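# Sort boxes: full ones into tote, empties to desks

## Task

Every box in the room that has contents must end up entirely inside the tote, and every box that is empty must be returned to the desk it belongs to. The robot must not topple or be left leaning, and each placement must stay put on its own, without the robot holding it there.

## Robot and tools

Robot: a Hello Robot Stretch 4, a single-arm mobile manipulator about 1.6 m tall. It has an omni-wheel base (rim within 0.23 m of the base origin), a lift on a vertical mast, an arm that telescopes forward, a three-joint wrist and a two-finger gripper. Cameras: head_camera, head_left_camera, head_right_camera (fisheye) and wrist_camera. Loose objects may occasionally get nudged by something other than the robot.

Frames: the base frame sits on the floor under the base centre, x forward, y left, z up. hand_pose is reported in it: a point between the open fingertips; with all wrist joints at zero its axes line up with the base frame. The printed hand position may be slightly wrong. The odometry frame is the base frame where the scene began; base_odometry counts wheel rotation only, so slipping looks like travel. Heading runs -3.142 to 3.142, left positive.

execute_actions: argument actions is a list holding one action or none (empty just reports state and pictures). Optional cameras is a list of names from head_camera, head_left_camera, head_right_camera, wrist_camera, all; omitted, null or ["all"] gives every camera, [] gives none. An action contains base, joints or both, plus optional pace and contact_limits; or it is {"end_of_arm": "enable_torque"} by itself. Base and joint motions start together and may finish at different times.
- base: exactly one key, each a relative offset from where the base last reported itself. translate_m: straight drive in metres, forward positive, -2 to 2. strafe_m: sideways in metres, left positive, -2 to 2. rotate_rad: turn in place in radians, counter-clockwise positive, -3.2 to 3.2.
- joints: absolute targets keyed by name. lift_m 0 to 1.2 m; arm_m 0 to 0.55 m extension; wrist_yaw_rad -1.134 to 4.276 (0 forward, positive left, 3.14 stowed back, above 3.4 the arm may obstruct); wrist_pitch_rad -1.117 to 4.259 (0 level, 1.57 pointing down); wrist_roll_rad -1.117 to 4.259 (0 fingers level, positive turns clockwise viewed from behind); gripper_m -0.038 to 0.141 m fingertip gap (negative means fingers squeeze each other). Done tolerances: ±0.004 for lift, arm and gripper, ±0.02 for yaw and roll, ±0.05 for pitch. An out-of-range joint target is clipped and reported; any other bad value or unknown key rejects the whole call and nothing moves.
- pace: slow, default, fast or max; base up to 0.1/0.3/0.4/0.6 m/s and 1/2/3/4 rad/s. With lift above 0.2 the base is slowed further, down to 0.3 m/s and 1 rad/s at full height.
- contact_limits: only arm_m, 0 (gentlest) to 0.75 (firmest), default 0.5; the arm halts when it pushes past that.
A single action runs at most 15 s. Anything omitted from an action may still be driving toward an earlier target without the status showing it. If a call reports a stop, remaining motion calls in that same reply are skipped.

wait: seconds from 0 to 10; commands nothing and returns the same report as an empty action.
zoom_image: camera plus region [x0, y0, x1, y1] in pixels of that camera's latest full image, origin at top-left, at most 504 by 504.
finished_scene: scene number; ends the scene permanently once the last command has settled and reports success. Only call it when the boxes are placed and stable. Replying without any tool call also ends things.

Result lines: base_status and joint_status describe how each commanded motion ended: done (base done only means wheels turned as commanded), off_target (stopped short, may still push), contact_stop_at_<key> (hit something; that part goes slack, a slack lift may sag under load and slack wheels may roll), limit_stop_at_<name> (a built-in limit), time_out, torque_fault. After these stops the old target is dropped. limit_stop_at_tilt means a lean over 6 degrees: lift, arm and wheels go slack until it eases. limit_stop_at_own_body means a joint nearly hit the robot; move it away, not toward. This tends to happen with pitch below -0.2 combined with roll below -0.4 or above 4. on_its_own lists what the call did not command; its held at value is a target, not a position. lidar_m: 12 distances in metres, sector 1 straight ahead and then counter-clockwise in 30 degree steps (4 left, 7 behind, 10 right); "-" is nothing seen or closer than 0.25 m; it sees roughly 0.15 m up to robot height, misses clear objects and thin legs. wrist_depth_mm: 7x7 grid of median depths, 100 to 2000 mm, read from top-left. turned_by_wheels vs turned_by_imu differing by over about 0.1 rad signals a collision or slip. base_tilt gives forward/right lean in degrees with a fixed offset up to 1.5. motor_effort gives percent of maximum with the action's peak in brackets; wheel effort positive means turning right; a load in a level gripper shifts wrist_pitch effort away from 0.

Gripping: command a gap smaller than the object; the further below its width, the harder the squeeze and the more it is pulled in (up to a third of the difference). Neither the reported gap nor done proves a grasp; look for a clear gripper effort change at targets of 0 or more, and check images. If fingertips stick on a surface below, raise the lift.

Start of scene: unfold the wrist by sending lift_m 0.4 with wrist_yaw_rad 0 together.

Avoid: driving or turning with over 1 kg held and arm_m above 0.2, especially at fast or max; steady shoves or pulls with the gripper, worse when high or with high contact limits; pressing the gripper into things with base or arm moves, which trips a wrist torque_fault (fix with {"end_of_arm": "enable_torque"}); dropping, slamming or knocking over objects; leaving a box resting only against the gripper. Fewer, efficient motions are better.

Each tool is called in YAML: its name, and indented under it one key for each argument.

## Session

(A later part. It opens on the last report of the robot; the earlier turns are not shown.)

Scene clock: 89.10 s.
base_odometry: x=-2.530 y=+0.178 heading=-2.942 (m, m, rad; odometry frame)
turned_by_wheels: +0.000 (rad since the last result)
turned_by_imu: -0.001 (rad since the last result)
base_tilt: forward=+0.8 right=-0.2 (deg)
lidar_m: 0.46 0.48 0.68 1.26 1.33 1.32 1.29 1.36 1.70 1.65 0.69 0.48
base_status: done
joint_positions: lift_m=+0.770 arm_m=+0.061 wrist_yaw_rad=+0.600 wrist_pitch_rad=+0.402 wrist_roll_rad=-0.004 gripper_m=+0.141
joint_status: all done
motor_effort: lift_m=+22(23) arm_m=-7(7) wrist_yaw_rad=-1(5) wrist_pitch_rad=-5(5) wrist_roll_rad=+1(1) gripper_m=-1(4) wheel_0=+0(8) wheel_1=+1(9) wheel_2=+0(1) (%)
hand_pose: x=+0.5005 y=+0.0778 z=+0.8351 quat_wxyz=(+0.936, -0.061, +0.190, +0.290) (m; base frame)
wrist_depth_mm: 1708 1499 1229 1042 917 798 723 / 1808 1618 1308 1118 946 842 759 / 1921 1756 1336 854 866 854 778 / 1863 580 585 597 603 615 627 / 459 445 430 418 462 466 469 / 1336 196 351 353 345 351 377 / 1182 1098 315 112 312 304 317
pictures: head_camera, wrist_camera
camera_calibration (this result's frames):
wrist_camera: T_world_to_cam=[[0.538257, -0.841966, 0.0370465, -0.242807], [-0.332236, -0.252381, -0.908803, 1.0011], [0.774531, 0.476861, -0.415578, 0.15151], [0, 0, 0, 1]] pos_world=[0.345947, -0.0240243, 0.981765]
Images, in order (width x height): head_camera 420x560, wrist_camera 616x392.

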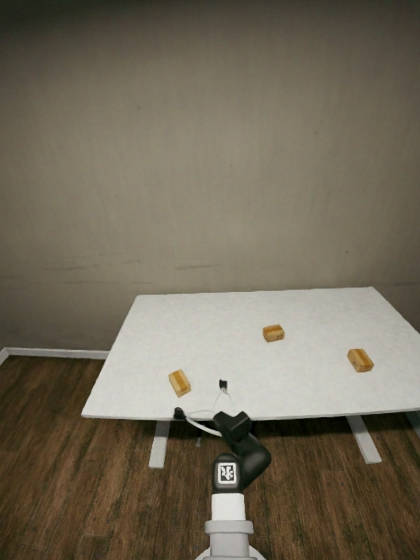

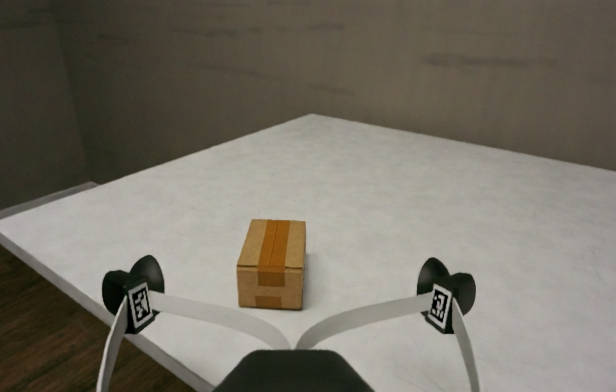

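execute_actions:
  actions:
    - {"base":{"strafe_m":0.097},"joints":{"arm_m":0.163}}
  cameras: []

execute_actions:
  actions:
    - {"joints":{"lift_m":0.69}}
  cameras: ["wrist_camera"]

execute_actions:
  actions:
    - {"joints":{"gripper_m":0.01}}
  cameras: []

execute_actions:
  actions:
    - {"joints":{"lift_m":0.72},"pace":"slow"}
  cameras: ["wrist_camera","head_left_camera"]

Scene clock: 94.80 s.
base_odometry: x=-2.511 y=+0.083 heading=-2.942 (m, m, rad; odometry frame)
turned_by_wheels: +0.000 (rad since the last result)
turned_by_imu: -0.001 (rad since the last result)
base_tilt: forward=+0.5 right=-0.2 (deg)
lidar_m: 0.45 0.50 1.24 1.17 1.24 1.31 1.27 1.38 1.81 1.72 0.67 0.50
base_status: done
joint_positions: lift_m=+0.770 arm_m=+0.162 wrist_yaw_rad=+0.600 wrist_pitch_rad=+0.402 wrist_roll_rad=-0.004 gripper_m=+0.141
joint_status: all done
motor_effort: lift_m=+22(22) arm_m=+6(7) wrist_yaw_rad=-1(1) wrist_pitch_rad=-5(5) wrist_roll_rad=+2(2) gripper_m=+0(1) wheel_0=+0(9) wheel_1=+2(14) wheel_2=+0(0) (%)
hand_pose: x=+0.6012 y=+0.0778 z=+0.8351 quat_wxyz=(+0.936, -0.061, +0.190, +0.290) (m; base frame)
wrist_depth_mm: 1618 1308 1118 931 820 723 654 / 1661 1430 1160 976 866 759 676 / 1808 1576 1255 854 854 778 699 / 1921 1661 580 597 603 609 615 / 439 442 445 452 459 466 466 / 355 196 349 296 343 349 375 / 301 294 306 112 310 304 315
pictures: none
No camera images: the call's "cameras" was empty. Leave "cameras" out to get every camera's image.

Scene clock: 96.13 s.
base_odometry: x=-2.511 y=+0.083 heading=-2.942 (m, m, rad; odometry frame)
turned_by_wheels: +0.000 (rad since the last result)
turned_by_imu: +0.000 (rad since the last result)
base_tilt: forward=+0.6 right=-0.2 (deg)
lidar_m: 0.50 0.49 1.24 1.18 1.23 1.32 1.26 1.37 1.81 1.74 0.66 0.49
base_status: not commanded
joint_positions: lift_m=+0.690 arm_m=+0.162 wrist_yaw_rad=+0.600 wrist_pitch_rad=+0.402 wrist_roll_rad=-0.004 gripper_m=+0.141
joint_status: all done
motor_effort: lift_m=+17(20) arm_m=+7(7) wrist_yaw_rad=-1(1) wrist_pitch_rad=-5(3) wrist_roll_rad=+1(1) gripper_m=+1(0) wheel_0=+0(0) wheel_1=+3(3) wheel_2=+0(0) (%)
hand_pose: x=+0.6012 y=+0.0778 z=+0.7555 quat_wxyz=(+0.936, -0.061, +0.190, +0.290) (m; base frame)
wrist_depth_mm: 1618 1336 1098 946 820 723 654 / 1708 1464 1182 976 842 750 683 / 1863 1499 569 580 591 615 627 / 389 394 399 407 413 418 424 / 300 304 306 222 315 317 322 / 245 196 232 187 236 239 259 / 206 203 209 112 213 208 216
pictures: wrist_camera
camera_calibration (this result's frames):
wrist_camera: T_world_to_cam=[[0.538192, -0.842008, 0.0370433, -0.293997], [-0.332174, -0.252302, -0.908848, 0.962242], [0.774603, 0.47683, -0.41548, 0.0403977], [0, 0, 0, 1]] pos_world=[0.446567, -0.0240346, 0.902207]
Images, in order (width x height): wrist_camera 616x392.

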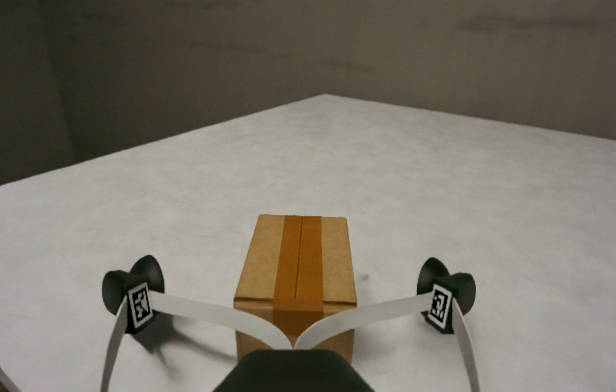

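Scene clock: 98.43 s.
base_odometry: x=-2.511 y=+0.083 heading=-2.942 (m, m, rad; odometry frame)
turned_by_wheels: +0.000 (rad since the last result)
turned_by_imu: +0.000 (rad since the last result)
base_tilt: forward=+0.6 right=-0.4 (deg)
lidar_m: 0.51 0.48 1.25 1.17 1.25 1.31 1.28 1.37 1.79 1.73 0.69 0.50
base_status: not commanded
joint_positions: lift_m=+0.690 arm_m=+0.162 wrist_yaw_rad=+0.600 wrist_pitch_rad=+0.402 wrist_roll_rad=-0.004 gripper_m=+0.010
joint_status: all done
motor_effort: lift_m=+17(17) arm_m=+6(6) wrist_yaw_rad=-1(1) wrist_pitch_rad=-4(6) wrist_roll_rad=+1(1) gripper_m=-20(20) wheel_0=+0(0) wheel_1=+2(2) wheel_2=+0(0) (%)
hand_pose: x=+0.6012 y=+0.0778 z=+0.7555 quat_wxyz=(+0.936, -0.061, +0.190, +0.290) (m; base frame)
wrist_depth_mm: 1618 1336 1098 931 820 723 647 / 1708 1464 1182 976 842 750 683 / 1808 1464 569 585 597 609 621 / 387 394 402 407 410 421 421 / 300 304 294 212 315 319 322 / 244 237 180 172 189 257 257 / 206 202 204 112 213 202 216
pictures: none
No camera images: the call's "cameras" was empty. Leave "cameras" out to get every camera's image.

Scene clock: 99.50 s.
base_odometry: x=-2.511 y=+0.083 heading=-2.942 (m, m, rad; odometry frame)
turned_by_wheels: +0.000 (rad since the last result)
turned_by_imu: +0.000 (rad since the last result)
base_tilt: forward=+0.7 right=-0.3 (deg)
lidar_m: 0.46 0.49 1.23 1.17 1.23 1.33 1.27 1.37 1.80 1.74 0.69 0.50
base_status: not commanded
joint_positions: lift_m=+0.720 arm_m=+0.162 wrist_yaw_rad=+0.600 wrist_pitch_rad=+0.402 wrist_roll_rad=-0.004 gripper_m=+0.010
joint_status: all done
motor_effort: lift_m=+23(25) arm_m=+6(7) wrist_yaw_rad=-1(1) wrist_pitch_rad=-5(5) wrist_roll_rad=+1(0) gripper_m=-21(22) wheel_0=+0(0) wheel_1=+2(2) wheel_2=+0(0) (%)
hand_pose: x=+0.6012 y=+0.0778 z=+0.7850 quat_wxyz=(+0.936, -0.061, +0.190, +0.290) (m; base frame)
wrist_depth_mm: 1618 1336 1098 931 820 723 654 / 1708 1464 1182 1008 854 759 683 / 1808 1576 1138 676 699 707 683 / 1756 462 466 473 480 492 496 / 351 355 342 212 368 370 377 / 286 278 179 172 188 301 303 / 240 236 238 112 251 236 253
pictures: head_left_camera, wrist_camera
camera_calibration (this result's frames):
wrist_camera: T_world_to_cam=[[0.538193, -0.842007, 0.0370445, -0.295092], [-0.332206, -0.252324, -0.90883, 0.989047], [0.774588, 0.47682, -0.415518, 0.0526917], [0, 0, 0, 1]] pos_world=[0.446569, -0.0240339, 0.931701]
Images, in order (width x height): head_left_camera 420x672, wrist_camera 616x392.

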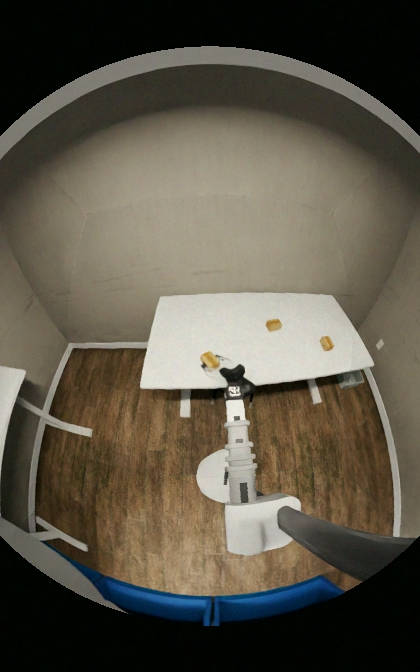

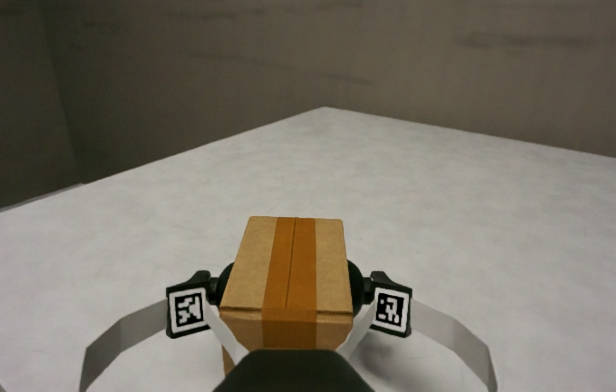

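Empty. Back to box 1.

execute_actions:
  actions:
    - {"joints":{"lift_m":0.688},"pace":"slow"}
  cameras: []

execute_actions:
  actions:
    - {"joints":{"gripper_m":0.141}}
  cameras: []

execute_actions:
  actions:
    - {"joints":{"lift_m":0.77}}
  cameras: []

execute_actions:
  actions:
    - {"base":{"strafe_m":-0.597},"joints":{"wrist_yaw_rad":0,"arm_m":0.245}}
  cameras: ["wrist_camera"]

execute_actions:
  actions:
    - {"joints":{"lift_m":0.69}}
  cameras: ["wrist_camera"]

execute_actions:
  actions:
    - {"joints":{"gripper_m":0.005}}
  cameras: []

execute_actions:
  actions:
    - {"joints":{"lift_m":0.74,"arm_m":0.0},"base":{"translate_m":-0.15}}
  cameras: []

execute_actions:
  actions:
    - {"base":{"strafe_m":-0.65}}
  cameras: ["wrist_camera","head_camera"]

Scene clock: 106.27 s.
base_odometry: x=-2.511 y=+0.083 heading=-2.942 (m, m, rad; odometry frame)
turned_by_wheels: +0.000 (rad since the last result)
turned_by_imu: -0.001 (rad since the last result)
base_tilt: forward=+0.7 right=-0.3 (deg)
lidar_m: 0.48 0.50 1.22 1.17 1.25 1.33 1.28 1.37 1.78 1.73 0.67 0.50
base_status: not commanded
joint_positions: lift_m=+0.688 arm_m=+0.162 wrist_yaw_rad=+0.600 wrist_pitch_rad=+0.402 wrist_roll_rad=-0.004 gripper_m=+0.010
joint_status: all done
motor_effort: lift_m=+17(18) arm_m=+7(6) wrist_yaw_rad=-1(1) wrist_pitch_rad=-6(4) wrist_roll_rad=+2(1) gripper_m=-23(24) wheel_0=+0(0) wheel_1=+3(2) wheel_2=+0(0) (%)
hand_pose: x=+0.6012 y=+0.0778 z=+0.7535 quat_wxyz=(+0.936, -0.061, +0.190, +0.290) (m; base frame)
wrist_depth_mm: 1618 1336 1098 931 820 723 647 / 1661 1499 1160 976 842 759 676 / 1808 1430 564 580 585 603 615 / 384 389 394 402 410 413 421 / 297 301 290 212 310 314 317 / 242 236 180 172 188 254 256 / 204 199 201 112 211 200 213
pictures: none
No camera images: the call's "cameras" was empty. Leave "cameras" out to get every camera's image.

Scene clock: 108.57 s.
base_odometry: x=-2.511 y=+0.083 heading=-2.942 (m, m, rad; odometry frame)
turned_by_wheels: +0.000 (rad since the last result)
turned_by_imu: +0.000 (rad since the last result)
base_tilt: forward=+0.5 right=-0.1 (deg)
lidar_m: 0.52 0.50 1.21 1.18 1.25 1.30 1.27 1.38 1.81 1.74 0.70 0.49
base_status: not commanded
joint_positions: lift_m=+0.688 arm_m=+0.162 wrist_yaw_rad=+0.600 wrist_pitch_rad=+0.402 wrist_roll_rad=-0.004 gripper_m=+0.141
joint_status: all done
motor_effort: lift_m=+17(17) arm_m=+6(7) wrist_yaw_rad=-1(1) wrist_pitch_rad=-3(6) wrist_roll_rad=+1(2) gripper_m=-3(20) wheel_0=+0(0) wheel_1=+2(2) wheel_2=+0(0) (%)
hand_pose: x=+0.6012 y=+0.0778 z=+0.7536 quat_wxyz=(+0.936, -0.061, +0.190, +0.290) (m; base frame)
wrist_depth_mm: 1618 1336 1098 931 809 723 654 / 1708 1430 1182 976 854 759 676 / 1808 1464 569 574 591 603 615 / 384 392 394 402 410 415 418 / 297 301 291 219 310 315 319 / 242 195 191 185 233 236 256 / 205 200 202 112 211 206 213
pictures: none
No camera images: the call's "cameras" was empty. Leave "cameras" out to get every camera's image.

Scene clock: 109.90 s.
base_odometry: x=-2.511 y=+0.083 heading=-2.942 (m, m, rad; odometry frame)
turned_by_wheels: +0.000 (rad since the last result)
turned_by_imu: +0.000 (rad since the last result)
base_tilt: forward=+0.7 right=-0.3 (deg)
lidar_m: 0.46 0.48 1.23 1.17 1.23 1.32 1.26 1.36 1.80 1.74 0.67 0.50
base_status: not commanded
joint_positions: lift_m=+0.770 arm_m=+0.162 wrist_yaw_rad=+0.600 wrist_pitch_rad=+0.402 wrist_roll_rad=-0.004 gripper_m=+0.141
joint_status: all done
motor_effort: lift_m=+23(23) arm_m=+6(6) wrist_yaw_rad=-1(1) wrist_pitch_rad=-6(5) wrist_roll_rad=+1(1) gripper_m=+0(2) wheel_0=+0(0) wheel_1=+2(2) wheel_2=+0(0) (%)
hand_pose: x=+0.6012 y=+0.0778 z=+0.8351 quat_wxyz=(+0.936, -0.061, +0.190, +0.290) (m; base frame)
wrist_depth_mm: 1618 1336 1098 931 809 723 647 / 1661 1430 1160 991 866 759 683 / 1808 1576 1255 842 854 778 707 / 1921 1618 580 597 603 609 627 / 439 442 449 452 459 466 469 / 355 195 351 296 343 349 377 / 300 296 307 112 312 304 315
pictures: none
No camera images: the call's "cameras" was empty. Leave "cameras" out to get every camera's image.

Scene clock: 113.20 s.
base_odometry: x=-2.629 y=+0.668 heading=-2.942 (m, m, rad; odometry frame)
turned_by_wheels: +0.000 (rad since the last result)
turned_by_imu: +0.002 (rad since the last result)
base_tilt: forward=+0.7 right=-0.3 (deg)
lidar_m: 0.46 0.49 0.69 1.78 1.77 1.34 1.29 1.65 1.18 1.14 0.85 0.46
base_status: done
joint_positions: lift_m=+0.770 arm_m=+0.244 wrist_yaw_rad=+0.000 wrist_pitch_rad=+0.402 wrist_roll_rad=-0.004 gripper_m=+0.141
joint_status: all done
motor_effort: lift_m=+22(23) arm_m=+6(6) wrist_yaw_rad=-1(9) wrist_pitch_rad=-5(6) wrist_roll_rad=+1(2) gripper_m=-3(1) wheel_0=+0(8) wheel_1=-2(12) wheel_2=+0(1) (%)
hand_pose: x=+0.6802 y=-0.0874 z=+0.8352 quat_wxyz=(+0.980, -0.002, +0.200, +0.000) (m; base frame)
wrist_depth_mm: 707 707 707 707 707 699 699 / 750 759 750 750 750 741 750 / 788 778 768 778 788 778 798 / 559 569 580 585 603 609 842 / 415 442 445 452 459 466 466 / 355 195 349 366 343 349 377 / 298 294 304 112 310 304 315
pictures: wrist_camera
camera_calibration (this result's frames):
wrist_camera: T_world_to_cam=[[-0.0311737, -0.998827, 0.037046, -0.104956], [-0.416535, -0.0207098, -0.908884, 1.09683], [0.908585, -0.0437642, -0.415401, -0.0457077], [0, 0, 0, 1]] pos_world=[0.495126, -0.0841181, 0.981794]
Images, in order (width x height): wrist_camera 616x392.

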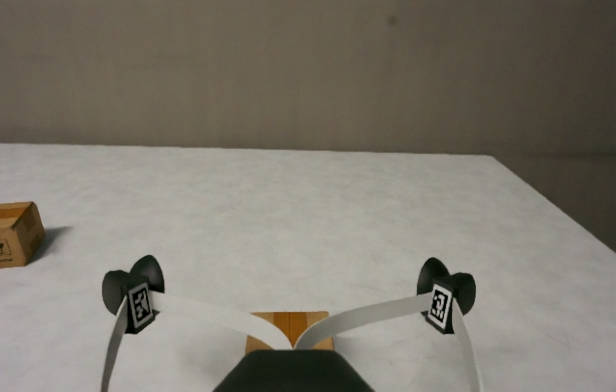

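Scene clock: 114.53 s.
base_odometry: x=-2.629 y=+0.668 heading=-2.942 (m, m, rad; odometry frame)
turned_by_wheels: +0.000 (rad since the last result)
turned_by_imu: +0.000 (rad since the last result)
base_tilt: forward=+0.8 right=-0.2 (deg)
lidar_m: 0.46 0.48 0.67 1.78 1.78 1.34 1.29 1.62 1.19 1.13 0.90 0.49
base_status: not commanded
joint_positions: lift_m=+0.690 arm_m=+0.244 wrist_yaw_rad=+0.000 wrist_pitch_rad=+0.402 wrist_roll_rad=-0.004 gripper_m=+0.141
joint_status: all done
motor_effort: lift_m=+17(20) arm_m=+6(7) wrist_yaw_rad=-2(1) wrist_pitch_rad=-5(5) wrist_roll_rad=+0(1) gripper_m=-3(1) wheel_0=+0(0) wheel_1=-2(2) wheel_2=+0(0) (%)
hand_pose: x=+0.6802 y=-0.0874 z=+0.7556 quat_wxyz=(+0.980, -0.002, +0.200, +0.000) (m; base frame)
wrist_depth_mm: 707 707 699 707 699 699 699 / 750 759 750 741 741 750 741 / 549 554 569 574 591 615 778 / 382 392 399 404 413 418 424 / 297 301 293 221 315 317 322 / 244 196 186 182 236 240 259 / 205 202 203 112 214 208 216
pictures: wrist_camera
camera_calibration (this result's frames):
wrist_camera: T_world_to_cam=[[-0.0311738, -0.998827, 0.037046, -0.102008], [-0.416535, -0.0207098, -0.908884, 1.0245], [0.908585, -0.0437643, -0.415401, -0.0787674], [0, 0, 0, 1]] pos_world=[0.495128, -0.0841181, 0.902213]
Images, in order (width x height): wrist_camera 616x392.

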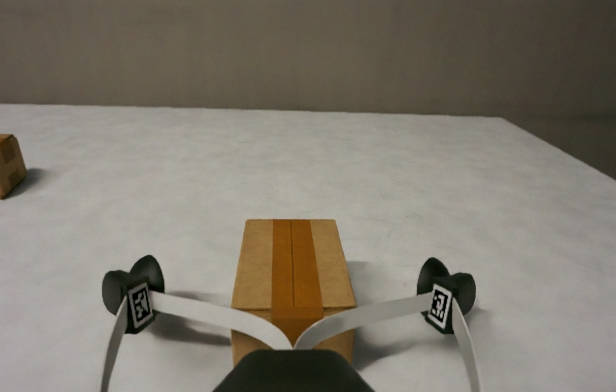

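Scene clock: 116.87 s.
base_odometry: x=-2.629 y=+0.668 heading=-2.942 (m, m, rad; odometry frame)
turned_by_wheels: +0.000 (rad since the last result)
turned_by_imu: +0.000 (rad since the last result)
base_tilt: forward=+0.7 right=-0.3 (deg)
lidar_m: 0.46 0.47 0.69 1.78 1.82 1.33 1.29 1.63 1.17 1.13 0.90 0.49
base_status: not commanded
joint_positions: lift_m=+0.690 arm_m=+0.244 wrist_yaw_rad=+0.000 wrist_pitch_rad=+0.406 wrist_roll_rad=-0.004 gripper_m=+0.006
joint_status: all done
motor_effort: lift_m=+18(18) arm_m=+6(6) wrist_yaw_rad=-2(2) wrist_pitch_rad=-15(16) wrist_roll_rad=+1(2) gripper_m=-25(26) wheel_0=+0(0) wheel_1=-1(1) wheel_2=+0(0) (%)
hand_pose: x=+0.6798 y=-0.0874 z=+0.7546 quat_wxyz=(+0.980, -0.002, +0.201, +0.000) (m; base frame)
wrist_depth_mm: 707 707 707 707 699 699 699 / 750 750 750 750 750 750 741 / 530 544 554 564 574 591 778 / 377 384 392 397 404 410 415 / 293 297 286 211 309 312 315 / 240 234 180 171 186 253 255 / 202 198 200 111 211 199 213
pictures: none
No camera images: the call's "cameras" was empty. Leave "cameras" out to get every camera's image.

Scene clock: 118.70 s.
base_odometry: x=-2.482 y=+0.697 heading=-2.943 (m, m, rad; odometry frame)
turned_by_wheels: +0.000 (rad since the last result)
turned_by_imu: -0.001 (rad since the last result)
base_tilt: forward=+0.6 right=-0.2 (deg)
lidar_m: 0.61 0.64 0.89 1.78 1.58 1.17 1.13 1.63 1.17 1.13 1.08 0.64
base_status: done
joint_positions: lift_m=+0.740 arm_m=+0.001 wrist_yaw_rad=+0.000 wrist_pitch_rad=+0.406 wrist_roll_rad=-0.004 gripper_m=+0.006
joint_status: all done
motor_effort: lift_m=+24(22) arm_m=-7(6) wrist_yaw_rad=-1(0) wrist_pitch_rad=-17(16) wrist_roll_rad=+2(1) gripper_m=-24(27) wheel_0=-2(6) wheel_1=-5(8) wheel_2=+1(11) (%)
hand_pose: x=+0.4371 y=-0.0875 z=+0.8039 quat_wxyz=(+0.979, -0.002, +0.202, +0.000) (m; base frame)
wrist_depth_mm: 1060 1078 1078 1078 1060 1060 1060 / 1118 1098 1118 1118 1118 1118 1138 / 691 707 723 741 750 854 1205 / 492 496 508 512 525 530 574 / 654 1397 433 211 866 452 455 / 1229 991 180 172 187 1366 1397 / 1078 1078 1098 112 1098 1098 1160
pictures: none
No camera images: the call's "cameras" was empty. Leave "cameras" out to get every camera's image.

Scene clock: 122.20 s.
base_odometry: x=-2.610 y=+1.335 heading=-2.943 (m, m, rad; odometry frame)
turned_by_wheels: +0.000 (rad since the last result)
turned_by_imu: +0.001 (rad since the last result)
base_tilt: forward=+0.8 right=-0.2 (deg)
lidar_m: 0.71 0.64 0.88 2.43 1.63 1.24 1.83 0.69 0.50 0.47 0.48 0.77
base_status: done
joint_positions: lift_m=+0.740 arm_m=+0.001 wrist_yaw_rad=+0.000 wrist_pitch_rad=+0.406 wrist_roll_rad=-0.004 gripper_m=+0.006
joint_status: not commanded
motor_effort: lift_m=+24(24) arm_m=-7(7) wrist_yaw_rad=-1(2) wrist_pitch_rad=-16(16) wrist_roll_rad=+0(1) gripper_m=-24(24) wheel_0=-2(2) wheel_1=-2(11) wheel_2=+0(1) (%)
hand_pose: x=+0.4371 y=-0.0874 z=+0.8041 quat_wxyz=(+0.979, -0.002, +0.201, +0.000) (m; base frame)
wrist_depth_mm: 1060 1060 1042 1042 1042 1025 691 / 1098 1098 1118 1098 1098 1025 683 / 691 759 1182 1182 1205 1008 683 / 492 866 1281 1255 1255 991 683 / 1397 1366 1336 212 1366 976 676 / 1336 904 181 171 186 904 661 / 1098 1025 1098 112 1138 788 661
pictures: head_camera, wrist_camera
camera_calibration (this result's frames):
wrist_camera: T_world_to_cam=[[-0.0311745, -0.998823, 0.0371626, -0.111512], [-0.419913, -0.0206524, -0.90733, 0.967543], [0.907029, -0.0438906, -0.418774, 0.165626], [0, 0, 0, 1]] pos_world=[0.25258, -0.0841292, 0.951385]
Images, in order (width x height): head_camera 420x560, wrist_camera 616x392.

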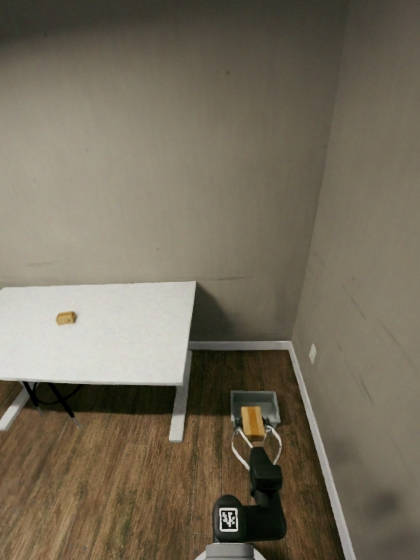

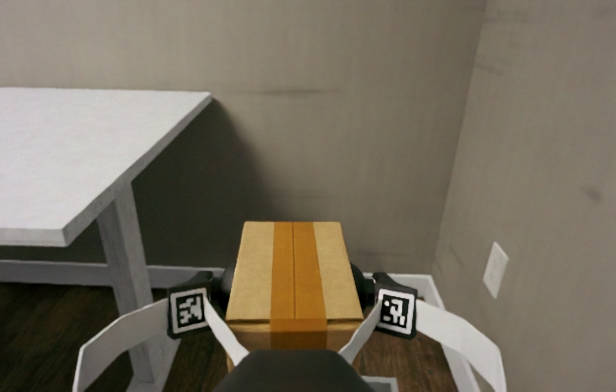

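execute_actions:
  actions:
    - {"base":{"strafe_m":-0.11},"joints":{"lift_m":0.4,"wrist_pitch_rad":1.2,"arm_m":0.35}}
  cameras: ["wrist_camera","head_camera"]

Scene clock: 126.63 s.
base_odometry: x=-2.632 y=+1.442 heading=-2.943 (m, m, rad; odometry frame)
turned_by_wheels: +0.000 (rad since the last result)
turned_by_imu: -0.001 (rad since the last result)
base_tilt: forward=+0.6 right=-0.1 (deg)
lidar_m: 0.72 0.68 0.87 2.55 1.62 1.30 1.43 0.53 0.38 0.36 0.38 0.61
base_status: done
joint_positions: lift_m=+0.400 arm_m=+0.349 wrist_yaw_rad=+0.000 wrist_pitch_rad=+1.202 wrist_roll_rad=-0.004 gripper_m=+0.006
joint_status: all done
motor_effort: lift_m=+19(20) arm_m=+6(6) wrist_yaw_rad=-1(1) wrist_pitch_rad=-6(10) wrist_roll_rad=+2(1) gripper_m=-26(26) wheel_0=-1(7) wheel_1=-2(14) wheel_2=-1(0) (%)
hand_pose: x=+0.6237 y=-0.0874 z=+0.3092 quat_wxyz=(+0.825, -0.002, +0.566, +0.001) (m; base frame)
wrist_depth_mm: 640 647 661 668 676 676 539 / 609 621 517 530 569 640 530 / 580 574 585 591 597 603 517 / 554 554 549 539 544 580 504 / 525 530 530 211 549 554 496 / 500 504 180 171 186 530 492 / 480 484 484 111 500 496 484
pictures: head_camera, wrist_camera
camera_calibration (this result's frames):
wrist_camera: T_world_to_cam=[[0.00496129, -0.998822, 0.0482767, -0.113262], [-0.942236, -0.0208382, -0.334302, 0.745459], [0.334914, -0.0438295, -0.941229, 0.307575], [0, 0, 0, 1]] pos_world=[0.599949, -0.0841137, 0.544175]
Images, in order (width x height): head_camera 420x560, wrist_camera 616x392.

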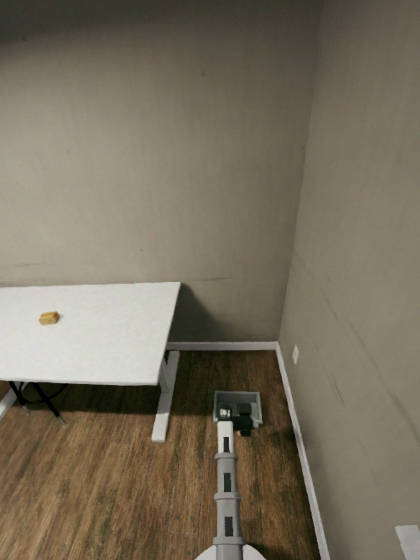

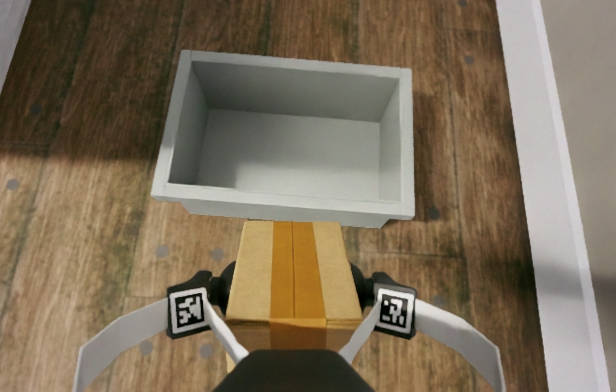

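execute_actions:
  actions:
    - {"joints":{"lift_m":0.3,"wrist_pitch_rad":1.0,"arm_m":0.5}}
  cameras: []

execute_actions:
  actions:
    - {"joints":{"lift_m":0.16},"pace":"slow"}
  cameras: ["wrist_camera","head_right_camera"]

Scene clock: 131.57 s.
base_odometry: x=-2.632 y=+1.442 heading=-2.943 (m, m, rad; odometry frame)
turned_by_wheels: +0.000 (rad since the last result)
turned_by_imu: -0.001 (rad since the last result)
base_tilt: forward=+0.5 right=-0.2 (deg)
lidar_m: 0.73 0.68 0.89 2.53 1.63 1.30 1.45 0.51 0.37 0.35 0.39 0.60
base_status: not commanded
joint_positions: lift_m=+0.300 arm_m=+0.499 wrist_yaw_rad=+0.000 wrist_pitch_rad=+1.003 wrist_roll_rad=-0.004 gripper_m=+0.006
joint_status: all done
motor_effort: lift_m=+18(17) arm_m=+7(6) wrist_yaw_rad=-1(0) wrist_pitch_rad=-9(14) wrist_roll_rad=+2(2) gripper_m=-26(26) wheel_0=-1(2) wheel_1=-1(1) wheel_2=-1(1) (%)
hand_pose: x=+0.8248 y=-0.0874 z=+0.2351 quat_wxyz=(+0.877, -0.002, +0.481, +0.001) (m; base frame)
wrist_depth_mm: 654 676 676 683 683 676 549 / 609 609 615 627 640 647 530 / 554 559 564 569 580 585 521 / 504 512 517 525 530 539 517 / 466 413 384 211 379 496 492 / 436 322 180 171 186 459 459 / 407 345 404 112 407 312 427
pictures: none
No camera images: the call's "cameras" was empty. Leave "cameras" out to get every camera's image.

Scene clock: 133.53 s.
base_odometry: x=-2.632 y=+1.442 heading=-2.943 (m, m, rad; odometry frame)
turned_by_wheels: +0.000 (rad since the last result)
turned_by_imu: +0.000 (rad since the last result)
base_tilt: forward=+0.9 right=-0.2 (deg)
lidar_m: 0.73 0.68 0.87 2.55 1.64 1.30 1.43 0.53 0.36 0.35 0.39 0.60
base_status: not commanded
joint_positions: lift_m=+0.160 arm_m=+0.499 wrist_yaw_rad=+0.000 wrist_pitch_rad=+1.003 wrist_roll_rad=-0.004 gripper_m=+0.006
joint_status: all done
motor_effort: lift_m=+18(18) arm_m=+6(6) wrist_yaw_rad=-1(2) wrist_pitch_rad=-9(9) wrist_roll_rad=+1(1) gripper_m=-25(25) wheel_0=-1(1) wheel_1=-2(2) wheel_2=-1(1) (%)
hand_pose: x=+0.8248 y=-0.0874 z=+0.0951 quat_wxyz=(+0.877, -0.002, +0.481, +0.001) (m; base frame)
wrist_depth_mm: 466 469 473 484 492 500 496 / 418 424 427 436 439 449 452 / 366 258 253 252 253 254 407 / 233 300 320 310 303 268 373 / 215 315 320 211 334 263 334 / 217 273 180 171 186 240 201 / 210 277 278 112 289 210 187
pictures: head_right_camera, wrist_camera
camera_calibration (this result's frames):
wrist_camera: T_world_to_cam=[[-0.00473475, -0.998823, 0.0482681, -0.0959248], [-0.857589, -0.0207697, -0.513916, 0.810677], [0.514314, -0.0438274, -0.856481, -0.11736], [0, 0, 0, 1]] pos_world=[0.755133, -0.084118, 0.320733]
Images, in order (width x height): head_right_camera 420x672, wrist_camera 616x392.

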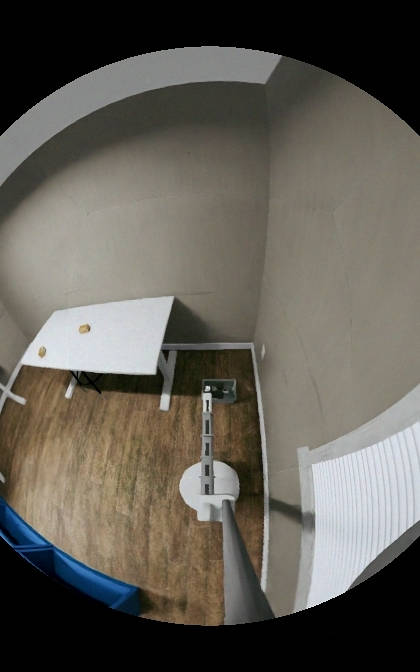

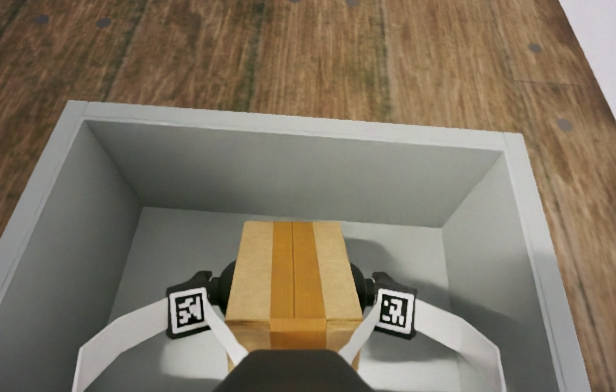

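execute_actions:
  actions:
    - {"joints":{"lift_m":0.12,"arm_m":0.525},"pace":"slow"}
  cameras: []

execute_actions:
  actions:
    - {"joints":{"gripper_m":0.1},"pace":"slow"}
  cameras: []

execute_actions:
  actions:
    - {"joints":{"lift_m":0.35,"wrist_pitch_rad":1.4}}
  cameras: ["wrist_camera"]

execute_actions:
  actions:
    - {"joints":{"arm_m":0}}
  cameras: []

execute_actions:
  actions:
    - {"base":{"rotate_rad":1.9}}
  cameras: ["head_camera"]

Scene clock: 139.23 s.
base_odometry: x=-2.632 y=+1.442 heading=-2.943 (m, m, rad; odometry frame)
turned_by_wheels: +0.000 (rad since the last result)
turned_by_imu: -0.001 (rad since the last result)
base_tilt: forward=+0.7 right=-0.3 (deg)
lidar_m: 0.73 0.67 0.90 2.53 1.62 1.29 1.43 0.53 0.38 0.36 0.38 0.59
base_status: not commanded
joint_positions: lift_m=+0.120 arm_m=+0.524 wrist_yaw_rad=+0.000 wrist_pitch_rad=+1.003 wrist_roll_rad=-0.004 gripper_m=+0.006
joint_status: all done
motor_effort: lift_m=+18(18) arm_m=+6(8) wrist_yaw_rad=-2(1) wrist_pitch_rad=-10(9) wrist_roll_rad=+1(2) gripper_m=-25(26) wheel_0=-1(1) wheel_1=-2(1) wheel_2=-1(1) (%)
hand_pose: x=+0.8498 y=-0.0874 z=+0.0551 quat_wxyz=(+0.877, -0.002, +0.481, +0.001) (m; base frame)
wrist_depth_mm: 404 407 415 421 424 433 439 / 362 368 373 377 384 389 394 / 204 217 213 208 204 205 203 / 209 272 268 260 254 237 198 / 213 281 279 211 291 265 196 / 216 257 180 171 186 243 193 / 208 240 243 112 251 212 190
pictures: none
No camera images: the call's "cameras" was empty. Leave "cameras" out to get every camera's image.

Scene clock: 142.83 s.
base_odometry: x=-2.632 y=+1.442 heading=-2.943 (m, m, rad; odometry frame)
turned_by_wheels: +0.000 (rad since the last result)
turned_by_imu: -0.001 (rad since the last result)
base_tilt: forward=+0.6 right=-0.3 (deg)
lidar_m: 0.74 0.65 0.90 2.55 1.64 1.28 1.48 0.49 0.39 0.36 0.39 0.61
base_status: not commanded
joint_positions: lift_m=+0.120 arm_m=+0.524 wrist_yaw_rad=+0.000 wrist_pitch_rad=+1.002 wrist_roll_rad=-0.004 gripper_m=+0.100
joint_status: all done
motor_effort: lift_m=+18(18) arm_m=+7(6) wrist_yaw_rad=-1(1) wrist_pitch_rad=-4(8) wrist_roll_rad=+1(2) gripper_m=-1(23) wheel_0=-1(1) wheel_1=-1(1) wheel_2=-1(1) (%)
hand_pose: x=+0.8502 y=-0.0874 z=+0.0553 quat_wxyz=(+0.877, -0.002, +0.480, +0.001) (m; base frame)
wrist_depth_mm: 404 410 418 424 430 439 442 / 366 368 375 379 387 392 399 / 202 215 211 206 205 205 205 / 210 268 265 257 251 236 198 / 213 281 282 236 291 264 196 / 216 259 217 219 204 257 193 / 219 242 247 112 253 224 189
pictures: none
No camera images: the call's "cameras" was empty. Leave "cameras" out to get every camera's image.

Scene clock: 144.87 s.
base_odometry: x=-2.632 y=+1.442 heading=-2.943 (m, m, rad; odometry frame)
turned_by_wheels: +0.000 (rad since the last result)
turned_by_imu: +0.000 (rad since the last result)
base_tilt: forward=+0.9 right=-0.2 (deg)
lidar_m: 0.69 0.68 0.88 2.55 1.62 1.28 1.43 0.52 0.37 0.36 0.39 0.61
base_status: not commanded
joint_positions: lift_m=+0.350 arm_m=+0.524 wrist_yaw_rad=+0.000 wrist_pitch_rad=+1.400 wrist_roll_rad=-0.004 gripper_m=+0.100
joint_status: all done
motor_effort: lift_m=+23(24) arm_m=+5(7) wrist_yaw_rad=-2(3) wrist_pitch_rad=+1(8) wrist_roll_rad=+2(0) gripper_m=-2(2) wheel_0=-1(1) wheel_1=-1(2) wheel_2=+0(0) (%)
hand_pose: x=+0.7440 y=-0.0874 z=+0.2437 quat_wxyz=(+0.765, -0.001, +0.644, +0.001) (m; base frame)
wrist_depth_mm: 488 496 504 508 512 517 517 / 480 484 492 500 504 508 508 / 473 445 462 430 418 500 500 / 466 445 473 427 473 492 488 / 455 404 462 469 421 480 480 / 449 340 342 347 203 473 473 / 439 445 449 111 459 462 466
pictures: wrist_camera
camera_calibration (this result's frames):
wrist_camera: T_world_to_cam=[[0.0142115, -0.998824, 0.0463611, -0.117118], [-0.989597, -0.0206884, -0.142371, 0.825342], [0.143162, -0.0438555, -0.988727, 0.359828], [0, 0, 0, 1]] pos_world=[0.766906, -0.0841249, 0.478706]
Images, in order (width x height): wrist_camera 616x392.

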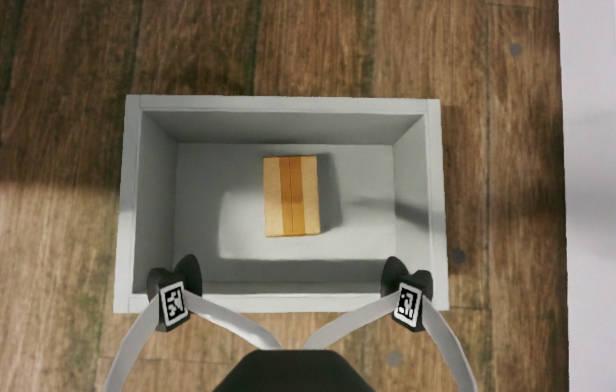

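Scene clock: 147.47 s.
base_odometry: x=-2.632 y=+1.442 heading=-2.943 (m, m, rad; odometry frame)
turned_by_wheels: +0.000 (rad since the last result)
turned_by_imu: +0.000 (rad since the last result)
base_tilt: forward=+0.6 right=-0.2 (deg)
lidar_m: 0.69 0.67 0.89 2.54 1.65 1.29 1.45 0.52 0.39 0.36 0.38 0.61
base_status: not commanded
joint_positions: lift_m=+0.350 arm_m=+0.001 wrist_yaw_rad=+0.000 wrist_pitch_rad=+1.401 wrist_roll_rad=-0.004 gripper_m=+0.100
joint_status: all done
motor_effort: lift_m=+23(23) arm_m=-7(12) wrist_yaw_rad=+0(2) wrist_pitch_rad=-1(1) wrist_roll_rad=+2(1) gripper_m=-2(2) wheel_0=-1(1) wheel_1=-1(1) wheel_2=+0(0) (%)
hand_pose: x=+0.2210 y=-0.0874 z=+0.2437 quat_wxyz=(+0.765, -0.001, +0.644, +0.001) (m; base frame)
wrist_depth_mm: 496 500 500 512 512 521 496 / 484 492 496 500 508 512 492 / 477 480 484 492 496 500 488 / 466 469 477 480 488 488 480 / 459 462 466 473 477 484 473 / 449 263 251 421 204 473 466 / 248 245 249 112 462 466 459
pictures: none
No camera images: the call's "cameras" was empty. Leave "cameras" out to get every camera's image.

Scene clock: 149.70 s.
base_odometry: x=-2.632 y=+1.442 heading=-1.044 (m, m, rad; odometry frame)
turned_by_wheels: +1.899 (rad since the last result)
turned_by_imu: +1.885 (rad since the last result)
base_tilt: forward=+0.6 right=-0.1 (deg)
lidar_m: 2.05 1.29 1.32 0.65 0.42 0.35 0.37 0.52 0.74 0.67 0.77 1.47
base_status: done
joint_positions: lift_m=+0.350 arm_m=+0.001 wrist_yaw_rad=+0.000 wrist_pitch_rad=+1.400 wrist_roll_rad=-0.004 gripper_m=+0.100
joint_status: not commanded
motor_effort: lift_m=+22(23) arm_m=-7(7) wrist_yaw_rad=-1(1) wrist_pitch_rad=+0(1) wrist_roll_rad=+0(1) gripper_m=-2(3) wheel_0=-3(6) wheel_1=-4(9) wheel_2=-2(10) (%)
hand_pose: x=+0.2210 y=-0.0874 z=+0.2438 quat_wxyz=(+0.765, -0.001, +0.644, +0.001) (m; base frame)
wrist_depth_mm: 492 500 504 512 512 525 525 / 484 492 496 500 504 512 517 / 473 480 484 492 496 504 508 / 466 469 477 480 484 492 496 / 459 462 469 473 477 484 484 / 452 263 252 421 203 473 477 / 246 246 249 112 462 462 469
pictures: head_camera
Images, in order (width x height): head_camera 420x560.

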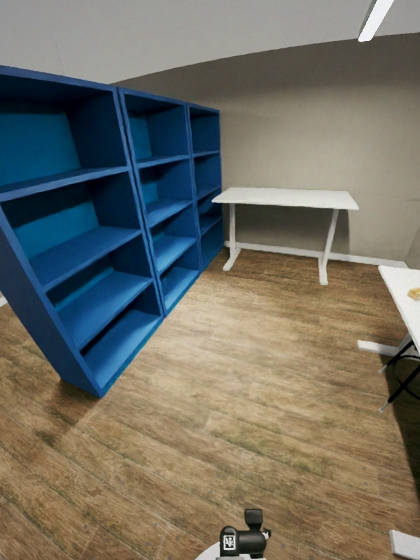

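finished_scene:
  scene: 1

The scene is finished: the task was done.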